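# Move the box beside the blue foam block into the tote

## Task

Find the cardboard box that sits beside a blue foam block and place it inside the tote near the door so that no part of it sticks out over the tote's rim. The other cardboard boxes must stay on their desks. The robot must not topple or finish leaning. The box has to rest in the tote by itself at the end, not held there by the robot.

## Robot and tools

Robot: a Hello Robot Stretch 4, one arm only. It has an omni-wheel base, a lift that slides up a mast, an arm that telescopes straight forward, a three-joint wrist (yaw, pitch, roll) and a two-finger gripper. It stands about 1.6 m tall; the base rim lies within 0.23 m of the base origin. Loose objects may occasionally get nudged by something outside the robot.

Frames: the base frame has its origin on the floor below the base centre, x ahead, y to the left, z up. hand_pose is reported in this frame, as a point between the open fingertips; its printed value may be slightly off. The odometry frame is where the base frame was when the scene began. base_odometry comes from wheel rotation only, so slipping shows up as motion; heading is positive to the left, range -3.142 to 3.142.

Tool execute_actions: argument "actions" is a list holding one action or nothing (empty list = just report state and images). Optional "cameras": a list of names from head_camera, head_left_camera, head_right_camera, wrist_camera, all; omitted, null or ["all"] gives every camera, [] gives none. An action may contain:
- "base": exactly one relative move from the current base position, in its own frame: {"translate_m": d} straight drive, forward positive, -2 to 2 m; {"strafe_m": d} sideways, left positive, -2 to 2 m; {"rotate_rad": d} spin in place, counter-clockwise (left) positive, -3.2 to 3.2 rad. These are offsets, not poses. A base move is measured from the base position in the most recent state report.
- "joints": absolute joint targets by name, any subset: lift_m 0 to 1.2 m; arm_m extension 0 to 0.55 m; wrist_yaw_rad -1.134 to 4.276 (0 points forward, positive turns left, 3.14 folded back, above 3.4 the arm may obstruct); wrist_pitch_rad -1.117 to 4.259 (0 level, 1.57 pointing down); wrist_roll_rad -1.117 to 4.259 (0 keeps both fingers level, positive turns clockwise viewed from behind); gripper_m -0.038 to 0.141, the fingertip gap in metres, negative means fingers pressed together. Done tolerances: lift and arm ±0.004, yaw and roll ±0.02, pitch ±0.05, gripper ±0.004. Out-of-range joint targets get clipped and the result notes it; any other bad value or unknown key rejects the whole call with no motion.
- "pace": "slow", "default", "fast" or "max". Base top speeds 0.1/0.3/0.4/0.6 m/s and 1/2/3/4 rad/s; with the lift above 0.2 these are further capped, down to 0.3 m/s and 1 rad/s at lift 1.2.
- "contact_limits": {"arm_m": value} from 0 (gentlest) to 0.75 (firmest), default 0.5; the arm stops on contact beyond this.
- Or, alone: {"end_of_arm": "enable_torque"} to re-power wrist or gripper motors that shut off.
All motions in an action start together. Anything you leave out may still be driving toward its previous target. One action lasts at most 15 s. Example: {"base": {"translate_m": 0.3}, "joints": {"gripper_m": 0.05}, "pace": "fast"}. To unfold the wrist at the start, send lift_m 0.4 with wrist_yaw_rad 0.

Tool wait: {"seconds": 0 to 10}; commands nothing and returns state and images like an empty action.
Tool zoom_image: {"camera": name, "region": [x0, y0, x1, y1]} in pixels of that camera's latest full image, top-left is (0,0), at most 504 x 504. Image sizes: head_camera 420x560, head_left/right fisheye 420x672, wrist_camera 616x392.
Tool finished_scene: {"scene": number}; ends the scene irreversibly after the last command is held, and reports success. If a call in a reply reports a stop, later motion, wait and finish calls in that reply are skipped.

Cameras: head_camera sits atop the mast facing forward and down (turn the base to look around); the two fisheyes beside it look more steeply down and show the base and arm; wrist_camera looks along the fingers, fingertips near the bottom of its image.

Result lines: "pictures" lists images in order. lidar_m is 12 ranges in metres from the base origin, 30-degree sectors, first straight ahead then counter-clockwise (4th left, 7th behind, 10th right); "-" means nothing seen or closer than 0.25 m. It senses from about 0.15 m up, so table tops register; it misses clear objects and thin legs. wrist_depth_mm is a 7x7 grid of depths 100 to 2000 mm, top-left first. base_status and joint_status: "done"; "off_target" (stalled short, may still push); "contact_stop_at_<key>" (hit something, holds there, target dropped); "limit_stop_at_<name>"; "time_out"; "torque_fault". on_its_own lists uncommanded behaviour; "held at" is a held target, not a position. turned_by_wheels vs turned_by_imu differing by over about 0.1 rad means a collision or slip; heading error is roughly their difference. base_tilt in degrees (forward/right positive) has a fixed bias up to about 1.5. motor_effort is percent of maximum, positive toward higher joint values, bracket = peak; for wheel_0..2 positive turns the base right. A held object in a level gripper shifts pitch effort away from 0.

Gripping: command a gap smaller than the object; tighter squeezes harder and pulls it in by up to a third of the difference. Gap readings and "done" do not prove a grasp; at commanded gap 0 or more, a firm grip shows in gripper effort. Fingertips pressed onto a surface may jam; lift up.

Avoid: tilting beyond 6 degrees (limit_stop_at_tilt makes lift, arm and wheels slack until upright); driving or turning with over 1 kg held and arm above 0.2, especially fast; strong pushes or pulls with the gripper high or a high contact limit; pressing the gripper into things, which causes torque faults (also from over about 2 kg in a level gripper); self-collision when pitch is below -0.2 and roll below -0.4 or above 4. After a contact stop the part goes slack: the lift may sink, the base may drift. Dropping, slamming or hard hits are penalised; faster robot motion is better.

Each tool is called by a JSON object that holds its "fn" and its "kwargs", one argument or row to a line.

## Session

{"fn": "execute_actions", "kwargs": {
  "actions": [
    {"joints":{"lift_m":0.4,"wrist_yaw_rad":0}}
  ]
}}

Scene clock: 2.43 s.
base_odometry: x=+0.000 y=+0.000 heading=+0.000 (m, m, rad; odometry frame)
turned_by_wheels: +0.000 (rad since the last result)
turned_by_imu: -0.001 (rad since the last result)
base_tilt: forward=-0.4 right=-0.1 (deg)
lidar_m: 1.02 0.90 0.90 0.89 0.75 0.78 0.94 0.82 0.83 0.98 1.56 2.19
base_status: not commanded
joint_positions: lift_m=+0.400 arm_m=-0.001 wrist_yaw_rad=+0.001 wrist_pitch_rad=+0.003 wrist_roll_rad=-0.019 gripper_m=+0.057
joint_status: all done
motor_effort: lift_m=+22(23) arm_m=-1(1) wrist_yaw_rad=+0(10) wrist_pitch_rad=-6(6) wrist_roll_rad=-1(1) gripper_m=+0(2) wheel_0=-1(0) wheel_1=-1(1) wheel_2=+1(1) (%)
hand_pose: x=+0.4582 y=-0.0872 z=+0.5771 quat_wxyz=(+1.000, -0.010, +0.002, +0.000) (m; base frame)
wrist_depth_mm: 661 741 854 1042 - 1921 1661 / 661 732 854 1042 - 1983 1708 / 676 759 866 1042 - 1983 1708 / 654 741 866 1042 - 1808 1708 / 661 759 854 1042 1281 - 1756 / 661 741 196 1042 195 1808 1618 / 647 723 878 109 1308 1255 1308
pictures: head_camera, head_left_camera, head_right_camera, wrist_camera
Images, in order (width x height): head_camera 420x560, head_left_camera 420x672, head_right_camera 420x672, wrist_camera 616x392.

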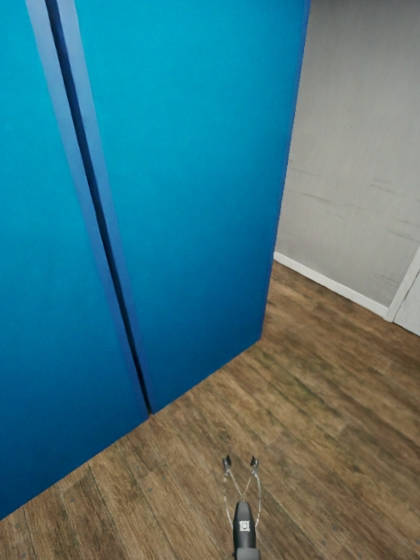

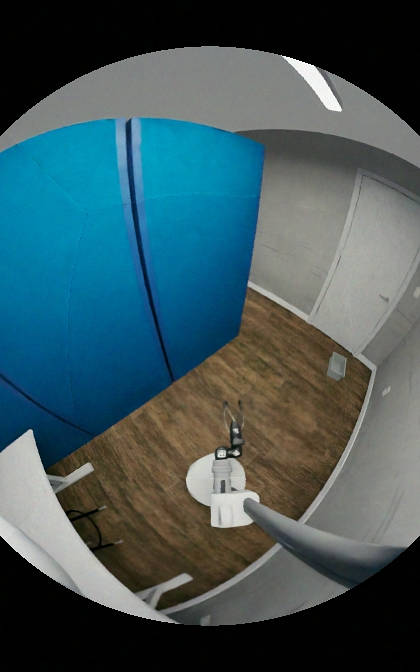

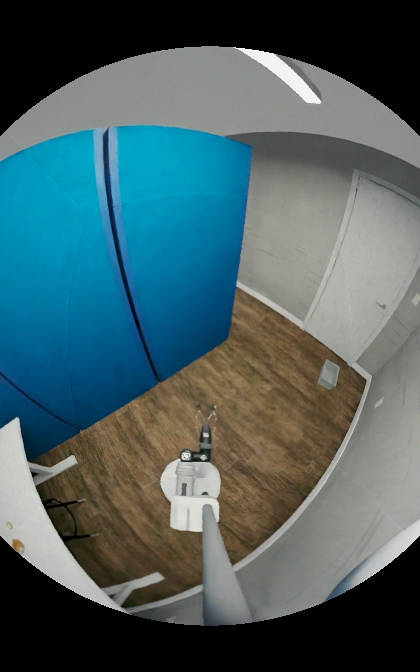

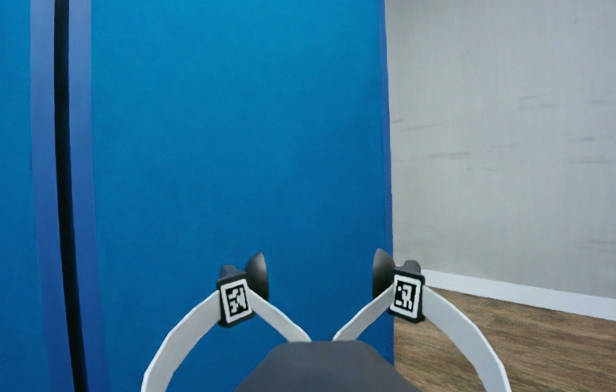

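Same layout.

{"fn": "execute_actions", "kwargs": {
  "actions": [
    {"base":{"rotate_rad":-0.52}}
  ],
  "cameras": []
}}

{"fn": "execute_actions", "kwargs": {
  "actions": [
    {"base":{"translate_m":1.55},"pace":"fast"}
  ],
  "cameras": []
}}

{"fn": "execute_actions", "kwargs": {
  "actions": [
    {"base":{"rotate_rad":1.3}}
  ],
  "cameras": ["head_left_camera"]
}}

Scene clock: 4.10 s.
base_odometry: x=+0.000 y=+0.000 heading=-0.520 (m, m, rad; odometry frame)
turned_by_wheels: -0.520 (rad since the last result)
turned_by_imu: -0.514 (rad since the last result)
base_tilt: forward=-0.3 right=-0.1 (deg)
lidar_m: 2.20 1.02 0.88 0.90 0.90 0.76 0.76 0.91 0.82 0.83 0.98 1.58
base_status: done
joint_positions: lift_m=+0.400 arm_m=-0.001 wrist_yaw_rad=+0.000 wrist_pitch_rad=+0.003 wrist_roll_rad=-0.019 gripper_m=+0.057
joint_status: not commanded
motor_effort: lift_m=+21(22) arm_m=-1(1) wrist_yaw_rad=+1(2) wrist_pitch_rad=-6(6) wrist_roll_rad=-1(1) gripper_m=-1(3) wheel_0=+0(5) wheel_1=+0(7) wheel_2=+0(12) (%)
hand_pose: x=+0.4582 y=-0.0874 z=+0.5772 quat_wxyz=(+1.000, -0.010, +0.002, +0.000) (m; base frame)
wrist_depth_mm: 917 1182 - - 1863 1708 1661 / 946 1182 - - 1863 1756 1661 / 917 1182 - - 1921 1756 1618 / 931 1160 - - 1921 1756 1661 / 931 1182 - - 1921 1808 1661 / 904 1160 195 1921 195 1661 1661 / 904 1078 1336 109 1336 1205 1205
pictures: none
No camera images: the call's "cameras" was empty. Leave "cameras" out to get every camera's image.

Scene clock: 9.27 s.
base_odometry: x=+1.345 y=-0.770 heading=-0.520 (m, m, rad; odometry frame)
turned_by_wheels: +0.000 (rad since the last result)
turned_by_imu: -0.009 (rad since the last result)
base_tilt: forward=-0.3 right=-0.1 (deg)
lidar_m: 0.71 0.86 1.56 0.48 0.50 0.92 2.43 1.45 1.30 0.64 0.78 0.68
base_status: done
joint_positions: lift_m=+0.400 arm_m=-0.001 wrist_yaw_rad=+0.000 wrist_pitch_rad=+0.003 wrist_roll_rad=-0.019 gripper_m=+0.057
joint_status: not commanded
motor_effort: lift_m=+21(21) arm_m=-1(1) wrist_yaw_rad=+0(1) wrist_pitch_rad=-6(6) wrist_roll_rad=-1(0) gripper_m=-2(0) wheel_0=+0(5) wheel_1=+0(7) wheel_2=+1(11) (%)
hand_pose: x=+0.4582 y=-0.0874 z=+0.5772 quat_wxyz=(+1.000, -0.010, +0.002, +0.000) (m; base frame)
wrist_depth_mm: 647 597 539 496 455 424 377 / 654 597 544 496 459 427 377 / 661 597 544 500 462 430 382 / 668 603 544 508 466 433 382 / 676 615 554 504 466 436 387 / 683 615 195 504 195 433 384 / 683 627 554 109 462 402 392
pictures: none
No camera images: the call's "cameras" was empty. Leave "cameras" out to get every camera's image.

Scene clock: 11.17 s.
base_odometry: x=+1.345 y=-0.770 heading=+0.780 (m, m, rad; odometry frame)
turned_by_wheels: +1.300 (rad since the last result)
turned_by_imu: +1.284 (rad since the last result)
base_tilt: forward=-0.3 right=+0.0 (deg)
lidar_m: 0.82 0.48 0.63 1.98 1.77 1.34 0.70 0.65 0.72 0.69 0.75 1.08
base_status: done
joint_positions: lift_m=+0.400 arm_m=-0.001 wrist_yaw_rad=+0.000 wrist_pitch_rad=+0.003 wrist_roll_rad=-0.019 gripper_m=+0.057
joint_status: not commanded
motor_effort: lift_m=+20(21) arm_m=-1(1) wrist_yaw_rad=+2(0) wrist_pitch_rad=-6(6) wrist_roll_rad=+0(0) gripper_m=-1(1) wheel_0=+1(6) wheel_1=-1(5) wheel_2=-2(5) (%)
hand_pose: x=+0.4582 y=-0.0874 z=+0.5773 quat_wxyz=(+1.000, -0.010, +0.002, +0.000) (m; base frame)
wrist_depth_mm: 418 597 - - - 1576 1060 / 424 597 - - - 1576 1042 / 424 603 - - - 1661 1060 / 424 591 - - - 1661 1060 / 418 585 - - - 1756 1078 / 413 580 195 1983 195 1576 1060 / 407 521 1366 109 1366 1205 1098
pictures: head_left_camera
Images, in order (width x height): head_left_camera 420x672.

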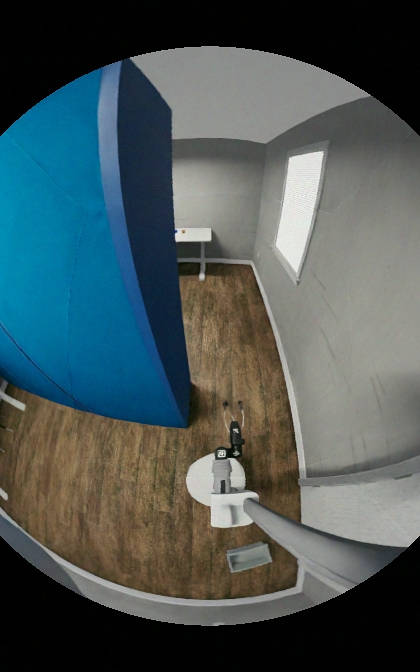

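{"fn": "execute_actions", "kwargs": {
  "actions": [
    {"base":{"strafe_m":-0.2}}
  ],
  "cameras": []
}}

{"fn": "execute_actions", "kwargs": {
  "actions": [
    {"base":{"translate_m":2},"joints":{"lift_m":0.8,"wrist_pitch_rad":0.6,"gripper_m":0.14},"pace":"fast"}
  ],
  "cameras": []
}}

{"fn": "execute_actions", "kwargs": {
  "actions": [
    {"base":{"strafe_m":0.8}}
  ],
  "cameras": ["head_camera","wrist_camera"]
}}

Scene clock: 13.57 s.
base_odometry: x=+1.486 y=-0.912 heading=+0.780 (m, m, rad; odometry frame)
turned_by_wheels: +0.000 (rad since the last result)
turned_by_imu: -0.002 (rad since the last result)
base_tilt: forward=-0.3 right=+0.2 (deg)
lidar_m: 2.20 0.60 0.61 1.92 1.80 1.33 0.63 0.69 0.50 0.49 0.54 0.76
base_status: done
joint_positions: lift_m=+0.400 arm_m=-0.001 wrist_yaw_rad=+0.000 wrist_pitch_rad=+0.003 wrist_roll_rad=-0.019 gripper_m=+0.057
joint_status: not commanded
motor_effort: lift_m=+20(20) arm_m=-1(1) wrist_yaw_rad=+1(1) wrist_pitch_rad=-6(6) wrist_roll_rad=-1(1) gripper_m=-1(0) wheel_0=+0(6) wheel_1=-1(9) wheel_2=-1(2) (%)
hand_pose: x=+0.4582 y=-0.0874 z=+0.5773 quat_wxyz=(+1.000, -0.010, +0.002, +0.000) (m; base frame)
wrist_depth_mm: - - - - - 1098 741 / - - - - - 1118 750 / - - - - - 1118 732 / - - - - - 1160 741 / - - - - - 1160 741 / 676 - 195 1921 195 1078 778 / 668 1336 1366 109 1366 976 750
pictures: none
No camera images: the call's "cameras" was empty. Leave "cameras" out to get every camera's image.

Scene clock: 19.93 s.
base_odometry: x=+2.908 y=+0.494 heading=+0.780 (m, m, rad; odometry frame)
turned_by_wheels: +0.000 (rad since the last result)
turned_by_imu: -0.011 (rad since the last result)
base_tilt: forward=-0.3 right=+0.1 (deg)
lidar_m: 0.90 0.69 0.97 2.36 1.56 1.19 2.13 0.77 0.54 0.54 0.57 0.88
base_status: done
joint_positions: lift_m=+0.800 arm_m=-0.001 wrist_yaw_rad=+0.000 wrist_pitch_rad=+0.602 wrist_roll_rad=-0.019 gripper_m=+0.140
joint_status: all done
motor_effort: lift_m=+21(23) arm_m=-1(1) wrist_yaw_rad=+2(1) wrist_pitch_rad=-5(5) wrist_roll_rad=-1(1) gripper_m=+0(2) wheel_0=+0(4) wheel_1=-1(7) wheel_2=+2(15) (%)
hand_pose: x=+0.4075 y=-0.0874 z=+0.8148 quat_wxyz=(+0.955, -0.009, +0.296, +0.003) (m; base frame)
wrist_depth_mm: 1138 1118 1138 1138 1118 1098 820 / 854 831 1281 1205 1205 1160 809 / 609 661 1336 1336 1336 1255 831 / 1576 1464 1499 1464 1464 1255 820 / 1464 1366 1366 1430 1366 1078 820 / 1255 1160 1138 1229 1118 976 820 / 1078 1042 1060 109 1078 1008 831
pictures: none
No camera images: the call's "cameras" was empty. Leave "cameras" out to get every camera's image.

Scene clock: 23.93 s.
base_odometry: x=+2.345 y=+1.063 heading=+0.780 (m, m, rad; odometry frame)
turned_by_wheels: +0.000 (rad since the last result)
turned_by_imu: +0.001 (rad since the last result)
base_tilt: forward=-0.3 right=-0.1 (deg)
lidar_m: 0.67 0.72 1.01 1.56 1.51 1.13 1.10 1.14 1.38 1.34 1.45 0.71
base_status: done
joint_positions: lift_m=+0.800 arm_m=-0.001 wrist_yaw_rad=+0.000 wrist_pitch_rad=+0.602 wrist_roll_rad=-0.019 gripper_m=+0.140
joint_status: not commanded
motor_effort: lift_m=+21(21) arm_m=-1(1) wrist_yaw_rad=+3(0) wrist_pitch_rad=-5(5) wrist_roll_rad=+0(1) gripper_m=+1(1) wheel_0=+0(8) wheel_1=-2(10) wheel_2=+0(1) (%)
hand_pose: x=+0.4075 y=-0.0874 z=+0.8148 quat_wxyz=(+0.955, -0.009, +0.296, +0.003) (m; base frame)
wrist_depth_mm: 1182 1138 1118 1078 1078 1118 1118 / 854 809 778 768 741 732 723 / 609 591 574 559 554 554 544 / 1078 1618 1537 1499 1499 1464 1499 / 1255 1430 1430 1430 1397 1281 1336 / 1205 1138 1138 1205 1138 1078 1182 / 1060 1060 1060 109 1060 1008 1025
pictures: head_camera, wrist_camera
Images, in order (width x height): head_camera 420x560, wrist_camera 616x392.

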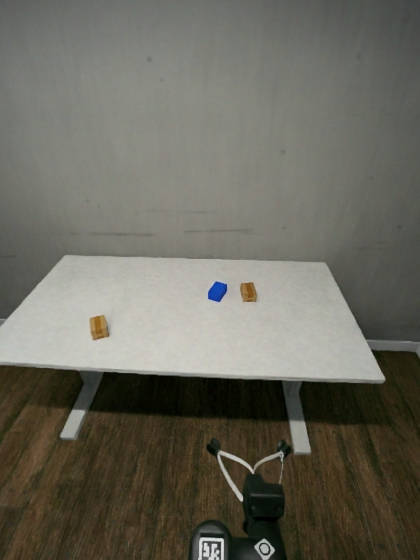

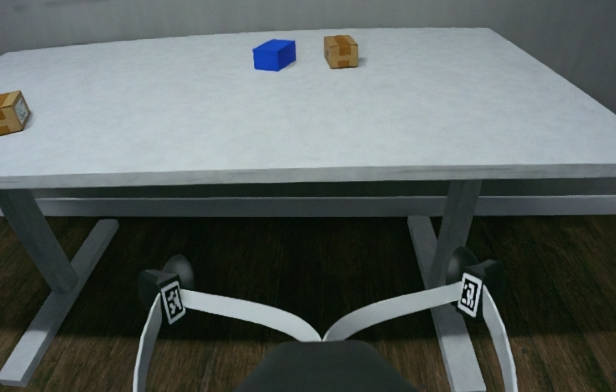

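{"fn": "execute_actions", "kwargs": {
  "actions": [
    {"base":{"strafe_m":-0.08}}
  ],
  "cameras": []
}}

{"fn": "execute_actions", "kwargs": {
  "actions": [
    {"base":{"translate_m":0.27},"joints":{"arm_m":0.25,"gripper_m":0.115}}
  ],
  "cameras": ["head_camera","wrist_camera"]
}}

Scene clock: 25.57 s.
base_odometry: x=+2.402 y=+1.006 heading=+0.780 (m, m, rad; odometry frame)
turned_by_wheels: +0.000 (rad since the last result)
turned_by_imu: +0.000 (rad since the last result)
base_tilt: forward=-0.4 right=-0.1 (deg)
lidar_m: 0.68 0.71 0.98 1.62 1.52 1.14 1.09 1.15 1.29 1.27 1.36 0.70
base_status: done
joint_positions: lift_m=+0.800 arm_m=-0.001 wrist_yaw_rad=+0.000 wrist_pitch_rad=+0.602 wrist_roll_rad=-0.019 gripper_m=+0.140
joint_status: not commanded
motor_effort: lift_m=+21(21) arm_m=-1(1) wrist_yaw_rad=+0(2) wrist_pitch_rad=-5(5) wrist_roll_rad=-1(1) gripper_m=+2(2) wheel_0=+1(10) wheel_1=+1(8) wheel_2=+1(1) (%)
hand_pose: x=+0.4075 y=-0.0874 z=+0.8148 quat_wxyz=(+0.955, -0.009, +0.296, +0.003) (m; base frame)
wrist_depth_mm: 1160 1138 1118 1078 1042 1098 1118 / 854 809 778 759 732 723 1160 / 615 591 569 564 549 544 549 / 1537 1576 1537 1537 1464 1499 1464 / 1397 1430 1464 1430 1336 1397 1336 / 1229 1160 1138 1205 1118 1098 1138 / 1098 1078 1078 109 1042 1008 1008
pictures: none
No camera images: the call's "cameras" was empty. Leave "cameras" out to get every camera's image.

Scene clock: 27.93 s.
base_odometry: x=+2.594 y=+1.196 heading=+0.780 (m, m, rad; odometry frame)
turned_by_wheels: +0.000 (rad since the last result)
turned_by_imu: -0.002 (rad since the last result)
base_tilt: forward=-0.4 right=-0.1 (deg)
lidar_m: 0.41 0.42 0.60 1.63 1.74 1.43 1.37 1.82 1.32 1.28 0.58 0.43
base_status: done
joint_positions: lift_m=+0.800 arm_m=+0.249 wrist_yaw_rad=+0.000 wrist_pitch_rad=+0.602 wrist_roll_rad=-0.019 gripper_m=+0.115
joint_status: all done
motor_effort: lift_m=+21(21) arm_m=+5(6) wrist_yaw_rad=+2(3) wrist_pitch_rad=-5(5) wrist_roll_rad=-1(0) gripper_m=+0(4) wheel_0=+0(6) wheel_1=+0(6) wheel_2=+2(11) (%)
hand_pose: x=+0.6578 y=-0.0874 z=+0.8148 quat_wxyz=(+0.955, -0.009, +0.296, +0.003) (m; base frame)
wrist_depth_mm: 676 668 668 654 647 640 627 / 732 715 699 699 683 668 676 / 603 585 574 559 549 539 535 / 473 404 439 387 445 436 433 / 389 389 384 375 373 364 362 / 329 327 214 322 307 297 309 / 293 285 290 109 285 274 271
pictures: head_camera, wrist_camera
Images, in order (width x height): head_camera 420x560, wrist_camera 616x392.

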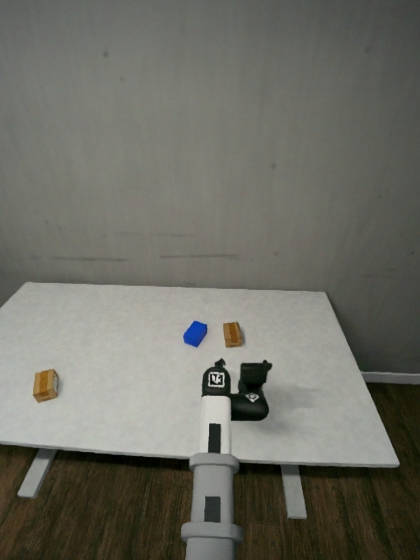

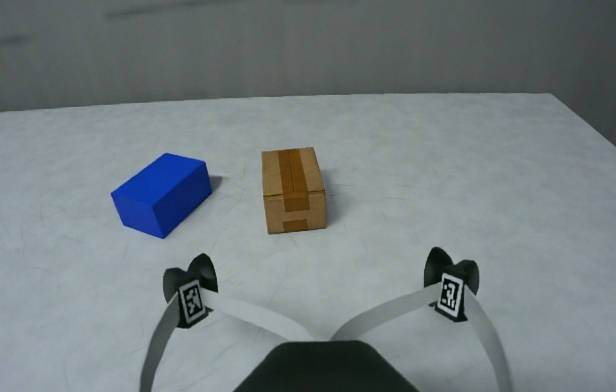

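Same height as before.

{"fn": "execute_actions", "kwargs": {
  "actions": [
    {"base":{"strafe_m":0.022},"joints":{"lift_m":0.74}}
  ],
  "cameras": []
}}

{"fn": "execute_actions", "kwargs": {
  "actions": [
    {"joints":{"arm_m":0.44}}
  ],
  "cameras": ["wrist_camera"]
}}

{"fn": "execute_actions", "kwargs": {
  "actions": [
    {"joints":{"gripper_m":0.02}}
  ],
  "cameras": []
}}

{"fn": "execute_actions", "kwargs": {
  "actions": [
    {"joints":{"lift_m":0.82}}
  ],
  "cameras": ["wrist_camera"]
}}

Scene clock: 29.50 s.
base_odometry: x=+2.578 y=+1.212 heading=+0.780 (m, m, rad; odometry frame)
turned_by_wheels: +0.000 (rad since the last result)
turned_by_imu: +0.000 (rad since the last result)
base_tilt: forward=-0.4 right=+0.0 (deg)
lidar_m: 0.41 0.43 0.58 1.63 1.71 1.41 1.38 1.86 1.34 1.29 0.58 0.42
base_status: done
joint_positions: lift_m=+0.740 arm_m=+0.249 wrist_yaw_rad=+0.000 wrist_pitch_rad=+0.602 wrist_roll_rad=-0.019 gripper_m=+0.115
joint_status: all done
motor_effort: lift_m=+17(20) arm_m=+5(5) wrist_yaw_rad=+0(1) wrist_pitch_rad=-5(5) wrist_roll_rad=-1(1) gripper_m=+1(0) wheel_0=+1(8) wheel_1=+0(8) wheel_2=+0(2) (%)
hand_pose: x=+0.6578 y=-0.0874 z=+0.7551 quat_wxyz=(+0.955, -0.009, +0.296, +0.003) (m; base frame)
wrist_depth_mm: 676 668 676 654 647 634 627 / 654 621 597 574 574 559 559 / 466 377 404 343 427 421 415 / 366 359 353 351 345 340 336 / 301 298 296 291 289 285 281 / 255 254 216 251 238 231 240 / 226 220 224 109 219 211 213
pictures: none
No camera images: the call's "cameras" was empty. Leave "cameras" out to get every camera's image.

Scene clock: 31.17 s.
base_odometry: x=+2.578 y=+1.212 heading=+0.780 (m, m, rad; odometry frame)
turned_by_wheels: +0.000 (rad since the last result)
turned_by_imu: +0.000 (rad since the last result)
base_tilt: forward=-0.4 right=-0.1 (deg)
lidar_m: 0.40 0.42 0.59 1.62 1.73 1.43 1.37 1.86 1.35 1.29 0.57 0.40
base_status: not commanded
joint_positions: lift_m=+0.740 arm_m=+0.439 wrist_yaw_rad=+0.000 wrist_pitch_rad=+0.602 wrist_roll_rad=-0.019 gripper_m=+0.115
joint_status: all done
motor_effort: lift_m=+17(17) arm_m=+5(4) wrist_yaw_rad=+1(1) wrist_pitch_rad=-5(5) wrist_roll_rad=+0(1) gripper_m=-1(0) wheel_0=+1(1) wheel_1=+0(0) wheel_2=+0(0) (%)
hand_pose: x=+0.8477 y=-0.0874 z=+0.7551 quat_wxyz=(+0.955, -0.009, +0.296, +0.003) (m; base frame)
wrist_depth_mm: 492 480 477 473 473 466 455 / 525 521 521 517 504 496 488 / 466 455 445 433 427 424 415 / 364 359 353 349 343 342 332 / 235 242 294 220 287 285 279 / 202 228 198 190 232 231 239 / 202 216 220 109 215 212 213
pictures: wrist_camera
Images, in order (width x height): wrist_camera 616x392.

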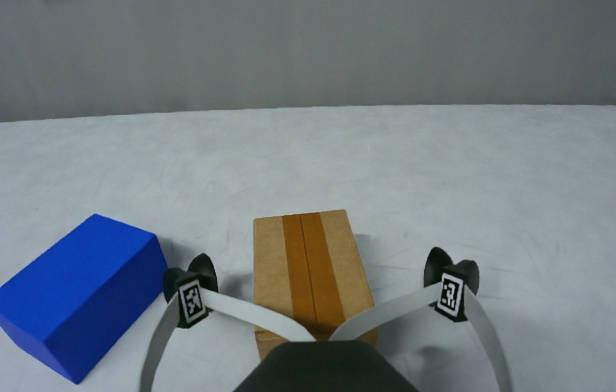

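Scene clock: 32.97 s.
base_odometry: x=+2.578 y=+1.212 heading=+0.780 (m, m, rad; odometry frame)
turned_by_wheels: +0.000 (rad since the last result)
turned_by_imu: +0.000 (rad since the last result)
base_tilt: forward=-0.4 right=+0.0 (deg)
lidar_m: 0.41 0.43 0.59 1.62 1.70 1.42 1.38 1.87 1.34 1.29 0.58 0.43
base_status: not commanded
joint_positions: lift_m=+0.740 arm_m=+0.439 wrist_yaw_rad=+0.000 wrist_pitch_rad=+0.602 wrist_roll_rad=-0.019 gripper_m=+0.020
joint_status: all done
motor_effort: lift_m=+17(17) arm_m=+5(6) wrist_yaw_rad=+1(1) wrist_pitch_rad=-6(6) wrist_roll_rad=-1(1) gripper_m=-16(16) wheel_0=+1(1) wheel_1=+0(0) wheel_2=+0(0) (%)
hand_pose: x=+0.8477 y=-0.0874 z=+0.7550 quat_wxyz=(+0.955, -0.009, +0.297, +0.003) (m; base frame)
wrist_depth_mm: 492 480 477 480 473 462 459 / 525 521 517 517 500 492 492 / 466 449 442 433 427 418 415 / 366 362 351 347 343 336 334 / 234 242 294 211 278 283 277 / 202 231 187 180 183 231 237 / 202 214 224 109 214 210 212
pictures: none
No camera images: the call's "cameras" was empty. Leave "cameras" out to get every camera's image.

Scene clock: 34.27 s.
base_odometry: x=+2.578 y=+1.212 heading=+0.780 (m, m, rad; odometry frame)
turned_by_wheels: +0.000 (rad since the last result)
turned_by_imu: +0.000 (rad since the last result)
base_tilt: forward=-0.4 right=+0.0 (deg)
lidar_m: 0.41 0.42 0.60 1.62 1.73 1.40 1.38 1.85 1.33 1.28 0.60 0.41
base_status: not commanded
joint_positions: lift_m=+0.820 arm_m=+0.439 wrist_yaw_rad=+0.000 wrist_pitch_rad=+0.602 wrist_roll_rad=-0.019 gripper_m=+0.020
joint_status: all done
motor_effort: lift_m=+22(23) arm_m=+6(5) wrist_yaw_rad=-1(2) wrist_pitch_rad=-7(7) wrist_roll_rad=-1(1) gripper_m=-15(18) wheel_0=+1(1) wheel_1=+0(0) wheel_2=+0(0) (%)
hand_pose: x=+0.8476 y=-0.0874 z=+0.8345 quat_wxyz=(+0.955, -0.009, +0.297, +0.003) (m; base frame)
wrist_depth_mm: 488 480 480 477 469 462 452 / 530 525 521 512 504 500 500 / 580 574 559 549 549 539 535 / 504 496 492 488 473 473 459 / 415 413 404 212 387 389 384 / 353 294 187 180 182 322 330 / 271 255 301 109 294 290 291
pictures: wrist_camera
Images, in order (width x height): wrist_camera 616x392.

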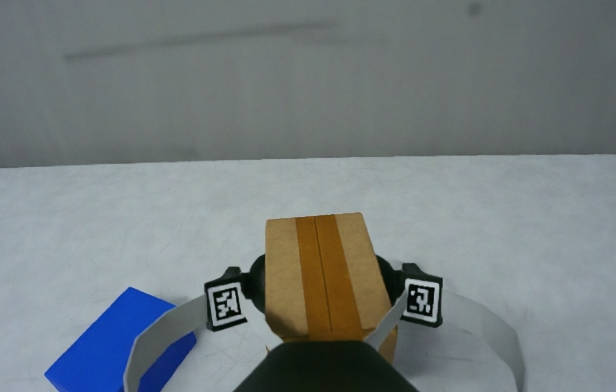

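{"fn": "execute_actions", "kwargs": {
  "actions": [
    {"base":{"strafe_m":-0.74},"joints":{"arm_m":0},"pace":"fast"}
  ],
  "cameras": []
}}

{"fn": "execute_actions", "kwargs": {
  "actions": [
    {"base":{"rotate_rad":3.17}}
  ],
  "cameras": []
}}

{"fn": "execute_actions", "kwargs": {
  "actions": [
    {"base":{"translate_m":2},"joints":{"lift_m":0.4,"wrist_pitch_rad":1.2},"pace":"fast"}
  ],
  "cameras": ["head_camera"]
}}

Scene clock: 37.90 s.
base_odometry: x=+3.099 y=+0.686 heading=+0.780 (m, m, rad; odometry frame)
turned_by_wheels: +0.000 (rad since the last result)
turned_by_imu: -0.004 (rad since the last result)
base_tilt: forward=-0.4 right=+0.0 (deg)
lidar_m: 0.85 0.46 0.58 1.67 1.94 1.44 1.65 0.78 0.56 0.55 0.61 0.88
base_status: done
joint_positions: lift_m=+0.820 arm_m=+0.001 wrist_yaw_rad=+0.000 wrist_pitch_rad=+0.603 wrist_roll_rad=-0.019 gripper_m=+0.020
joint_status: all done
motor_effort: lift_m=+22(22) arm_m=-5(8) wrist_yaw_rad=-1(0) wrist_pitch_rad=-8(9) wrist_roll_rad=-1(1) gripper_m=-16(18) wheel_0=+0(10) wheel_1=+1(11) wheel_2=+0(0) (%)
hand_pose: x=+0.4095 y=-0.0875 z=+0.8345 quat_wxyz=(+0.955, -0.009, +0.297, +0.003) (m; base frame)
wrist_depth_mm: 878 878 878 866 866 854 820 / 917 854 960 946 931 917 831 / 661 676 1060 1042 1042 1025 831 / 512 1160 1160 1118 1138 1118 831 / 436 1255 1281 212 1229 1229 842 / 1205 878 188 180 183 1025 831 / 1118 991 1098 109 1078 1025 842
pictures: none
No camera images: the call's "cameras" was empty. Leave "cameras" out to get every camera's image.

Scene clock: 40.77 s.
base_odometry: x=+3.099 y=+0.686 heading=-2.333 (m, m, rad; odometry frame)
turned_by_wheels: +3.170 (rad since the last result)
turned_by_imu: +3.132 (rad since the last result)
base_tilt: forward=-0.4 right=-0.1 (deg)
lidar_m: 1.86 0.75 0.57 0.54 0.62 0.93 0.76 0.47 0.63 2.38 1.87 1.45
base_status: done
joint_positions: lift_m=+0.820 arm_m=+0.001 wrist_yaw_rad=+0.000 wrist_pitch_rad=+0.603 wrist_roll_rad=-0.019 gripper_m=+0.020
joint_status: not commanded
motor_effort: lift_m=+21(22) arm_m=-5(6) wrist_yaw_rad=+1(1) wrist_pitch_rad=-7(8) wrist_roll_rad=+0(0) gripper_m=-17(19) wheel_0=-1(5) wheel_1=-2(7) wheel_2=-1(6) (%)
hand_pose: x=+0.4096 y=-0.0874 z=+0.8346 quat_wxyz=(+0.955, -0.009, +0.297, +0.003) (m; base frame)
wrist_depth_mm: 854 1182 - - - 1430 1430 / 878 1182 - - - 1281 1308 / 866 1229 1983 - 1921 1708 1708 / 878 1182 1708 1708 1661 1537 1537 / 878 1255 1430 212 1366 1366 1397 / 866 1160 187 181 182 1160 1205 / 878 1060 1098 109 1042 1042 1042
pictures: none
No camera images: the call's "cameras" was empty. Leave "cameras" out to get every camera's image.

Scene clock: 47.20 s.
base_odometry: x=+1.717 y=-0.761 heading=-2.333 (m, m, rad; odometry frame)
turned_by_wheels: +0.000 (rad since the last result)
turned_by_imu: -0.011 (rad since the last result)
base_tilt: forward=-0.3 right=-0.1 (deg)
lidar_m: 0.88 0.61 0.47 0.46 0.49 0.73 3.01 0.66 0.50 0.73 2.12 1.61
base_status: done
joint_positions: lift_m=+0.400 arm_m=+0.001 wrist_yaw_rad=+0.000 wrist_pitch_rad=+1.201 wrist_roll_rad=-0.019 gripper_m=+0.020
joint_status: all done
motor_effort: lift_m=+18(19) arm_m=-5(6) wrist_yaw_rad=+2(3) wrist_pitch_rad=-3(5) wrist_roll_rad=-1(1) gripper_m=-18(18) wheel_0=-2(6) wheel_1=+0(5) wheel_2=+1(13) (%)
hand_pose: x=+0.2760 y=-0.0874 z=+0.3093 quat_wxyz=(+0.825, -0.008, +0.565, +0.005) (m; base frame)
wrist_depth_mm: 691 691 676 668 668 676 661 / 654 654 654 634 640 627 615 / 615 615 609 603 603 585 591 / 585 585 580 569 574 569 564 / 559 559 544 212 530 530 535 / 530 530 187 180 183 504 508 / 504 500 504 109 492 484 484
pictures: head_camera
Images, in order (width x height): head_camera 420x560.

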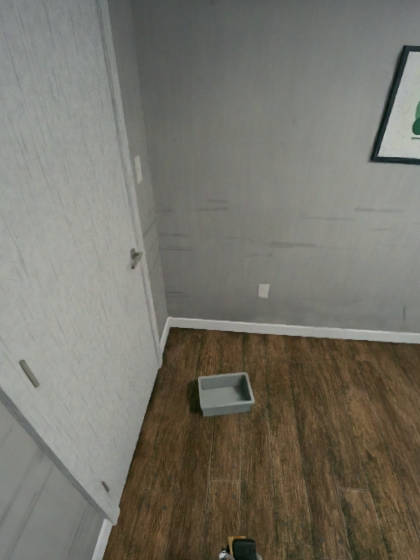

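{"fn": "execute_actions", "kwargs": {
  "actions": [
    {"base":{"translate_m":0.35},"joints":{"arm_m":0.39,"lift_m":0.32}}
  ],
  "cameras": ["wrist_camera","head_camera"]
}}

Scene clock: 50.03 s.
base_odometry: x=+1.476 y=-1.014 heading=-2.333 (m, m, rad; odometry frame)
turned_by_wheels: +0.000 (rad since the last result)
turned_by_imu: -0.002 (rad since the last result)
base_tilt: forward=-0.4 right=+0.0 (deg)
lidar_m: 0.55 0.59 0.43 0.40 0.46 0.67 3.67 0.70 0.77 2.44 1.63 1.27
base_status: done
joint_positions: lift_m=+0.320 arm_m=+0.389 wrist_yaw_rad=+0.000 wrist_pitch_rad=+1.201 wrist_roll_rad=-0.019 gripper_m=+0.020
joint_status: all done
motor_effort: lift_m=+18(17) arm_m=+5(5) wrist_yaw_rad=+0(2) wrist_pitch_rad=-3(4) wrist_roll_rad=-1(1) gripper_m=-15(16) wheel_0=+1(3) wheel_1=+0(6) wheel_2=+0(13) (%)
hand_pose: x=+0.6642 y=-0.0874 z=+0.2294 quat_wxyz=(+0.825, -0.008, +0.565, +0.006) (m; base frame)
wrist_depth_mm: 597 585 580 569 564 569 564 / 559 549 544 539 535 530 530 / 525 517 521 512 508 504 500 / 500 492 492 364 384 477 473 / 477 362 413 211 336 452 452 / 452 353 186 181 183 327 430 / 430 340 427 109 357 312 413
pictures: head_camera, wrist_camera
Images, in order (width x height): head_camera 420x560, wrist_camera 616x392.

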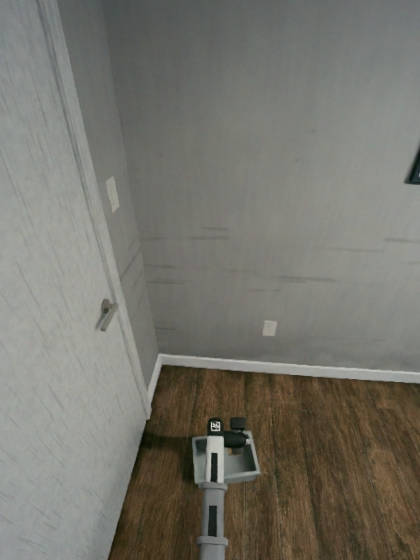

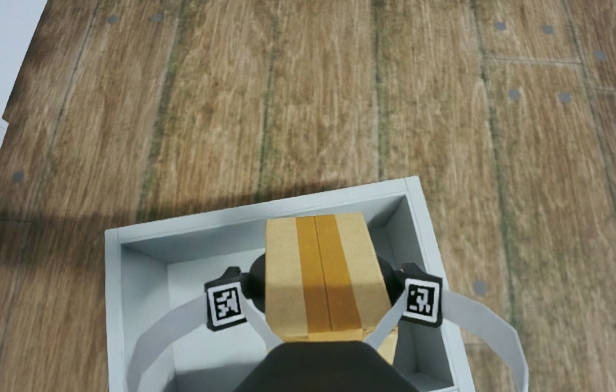

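{"fn": "execute_actions", "kwargs": {
  "actions": [
    {"base":{"strafe_m":0.03},"joints":{"lift_m":0.155},"pace":"slow"}
  ],
  "cameras": []
}}

{"fn": "execute_actions", "kwargs": {
  "actions": [
    {"joints":{"gripper_m":0.09}}
  ],
  "cameras": []
}}

{"fn": "execute_actions", "kwargs": {
  "actions": [
    {"joints":{"lift_m":0.35,"wrist_pitch_rad":1.4}}
  ],
  "cameras": ["wrist_camera"]
}}

Scene clock: 52.43 s.
base_odometry: x=+1.497 y=-1.035 heading=-2.333 (m, m, rad; odometry frame)
turned_by_wheels: +0.000 (rad since the last result)
turned_by_imu: +0.000 (rad since the last result)
base_tilt: forward=-0.3 right=-0.1 (deg)
lidar_m: 0.59 0.55 0.42 0.38 0.43 0.66 1.90 0.72 0.76 2.45 1.66 1.27
base_status: done
joint_positions: lift_m=+0.155 arm_m=+0.389 wrist_yaw_rad=+0.000 wrist_pitch_rad=+1.201 wrist_roll_rad=-0.019 gripper_m=+0.020
joint_status: all done
motor_effort: lift_m=+17(18) arm_m=+5(5) wrist_yaw_rad=+2(2) wrist_pitch_rad=-3(3) wrist_roll_rad=-1(0) gripper_m=-17(17) wheel_0=+0(5) wheel_1=+1(6) wheel_2=+0(1) (%)
hand_pose: x=+0.6642 y=-0.0874 z=+0.0644 quat_wxyz=(+0.825, -0.008, +0.565, +0.006) (m; base frame)
wrist_depth_mm: 382 375 368 366 362 357 355 / 355 353 351 345 202 202 336 / 338 197 199 213 230 233 191 / 206 242 270 282 301 265 193 / 208 290 296 213 285 279 201 / 198 271 187 181 183 236 208 / 190 235 270 109 263 260 216
pictures: none
No camera images: the call's "cameras" was empty. Leave "cameras" out to get every camera's image.

Scene clock: 53.93 s.
base_odometry: x=+1.497 y=-1.035 heading=-2.333 (m, m, rad; odometry frame)
turned_by_wheels: +0.000 (rad since the last result)
turned_by_imu: +0.000 (rad since the last result)
base_tilt: forward=-0.3 right=-0.1 (deg)
lidar_m: 0.58 0.54 0.40 0.38 0.44 0.62 1.90 0.72 0.75 2.42 1.66 1.25
base_status: not commanded
joint_positions: lift_m=+0.155 arm_m=+0.389 wrist_yaw_rad=+0.000 wrist_pitch_rad=+1.201 wrist_roll_rad=-0.019 gripper_m=+0.090
joint_status: all done
motor_effort: lift_m=+17(17) arm_m=+5(5) wrist_yaw_rad=+2(0) wrist_pitch_rad=-3(3) wrist_roll_rad=-1(1) gripper_m=+1(20) wheel_0=-1(0) wheel_1=+1(1) wheel_2=+0(0) (%)
hand_pose: x=+0.6642 y=-0.0874 z=+0.0644 quat_wxyz=(+0.825, -0.008, +0.565, +0.006) (m; base frame)
wrist_depth_mm: 379 375 368 366 362 359 355 / 357 351 349 345 202 202 336 / 336 198 200 212 231 233 192 / 205 241 266 298 301 264 193 / 207 290 293 242 290 273 200 / 198 277 198 231 224 251 208 / 190 242 270 109 264 260 215
pictures: none
No camera images: the call's "cameras" was empty. Leave "cameras" out to get every camera's image.

Scene clock: 55.83 s.
base_odometry: x=+1.497 y=-1.035 heading=-2.333 (m, m, rad; odometry frame)
turned_by_wheels: +0.000 (rad since the last result)
turned_by_imu: +0.000 (rad since the last result)
base_tilt: forward=-0.3 right=-0.1 (deg)
lidar_m: 0.57 0.54 0.40 0.38 0.45 0.65 1.90 0.73 0.75 2.44 1.64 1.27
base_status: not commanded
joint_positions: lift_m=+0.350 arm_m=+0.389 wrist_yaw_rad=+0.000 wrist_pitch_rad=+1.400 wrist_roll_rad=-0.019 gripper_m=+0.090
joint_status: all done
motor_effort: lift_m=+22(24) arm_m=+5(5) wrist_yaw_rad=+1(0) wrist_pitch_rad=+0(5) wrist_roll_rad=-1(1) gripper_m=+0(0) wheel_0=+0(0) wheel_1=+1(1) wheel_2=+0(0) (%)
hand_pose: x=+0.6090 y=-0.0874 z=+0.2437 quat_wxyz=(+0.765, -0.007, +0.644, +0.006) (m; base frame)
wrist_depth_mm: 521 512 512 508 508 504 500 / 504 512 500 500 500 496 492 / 500 496 404 413 413 484 480 / 492 484 477 469 473 473 473 / 477 469 473 459 462 459 462 / 469 466 198 421 342 449 445 / 462 455 455 109 445 445 442
pictures: wrist_camera
Images, in order (width x height): wrist_camera 616x392.

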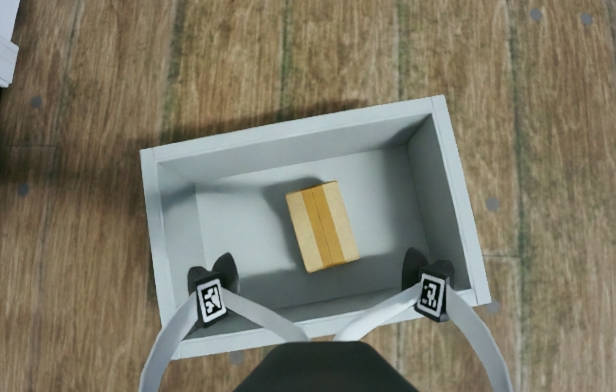

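{"fn": "finished_scene", "kwargs": {
  "scene": 2
}}

The scene is finished: the task was done.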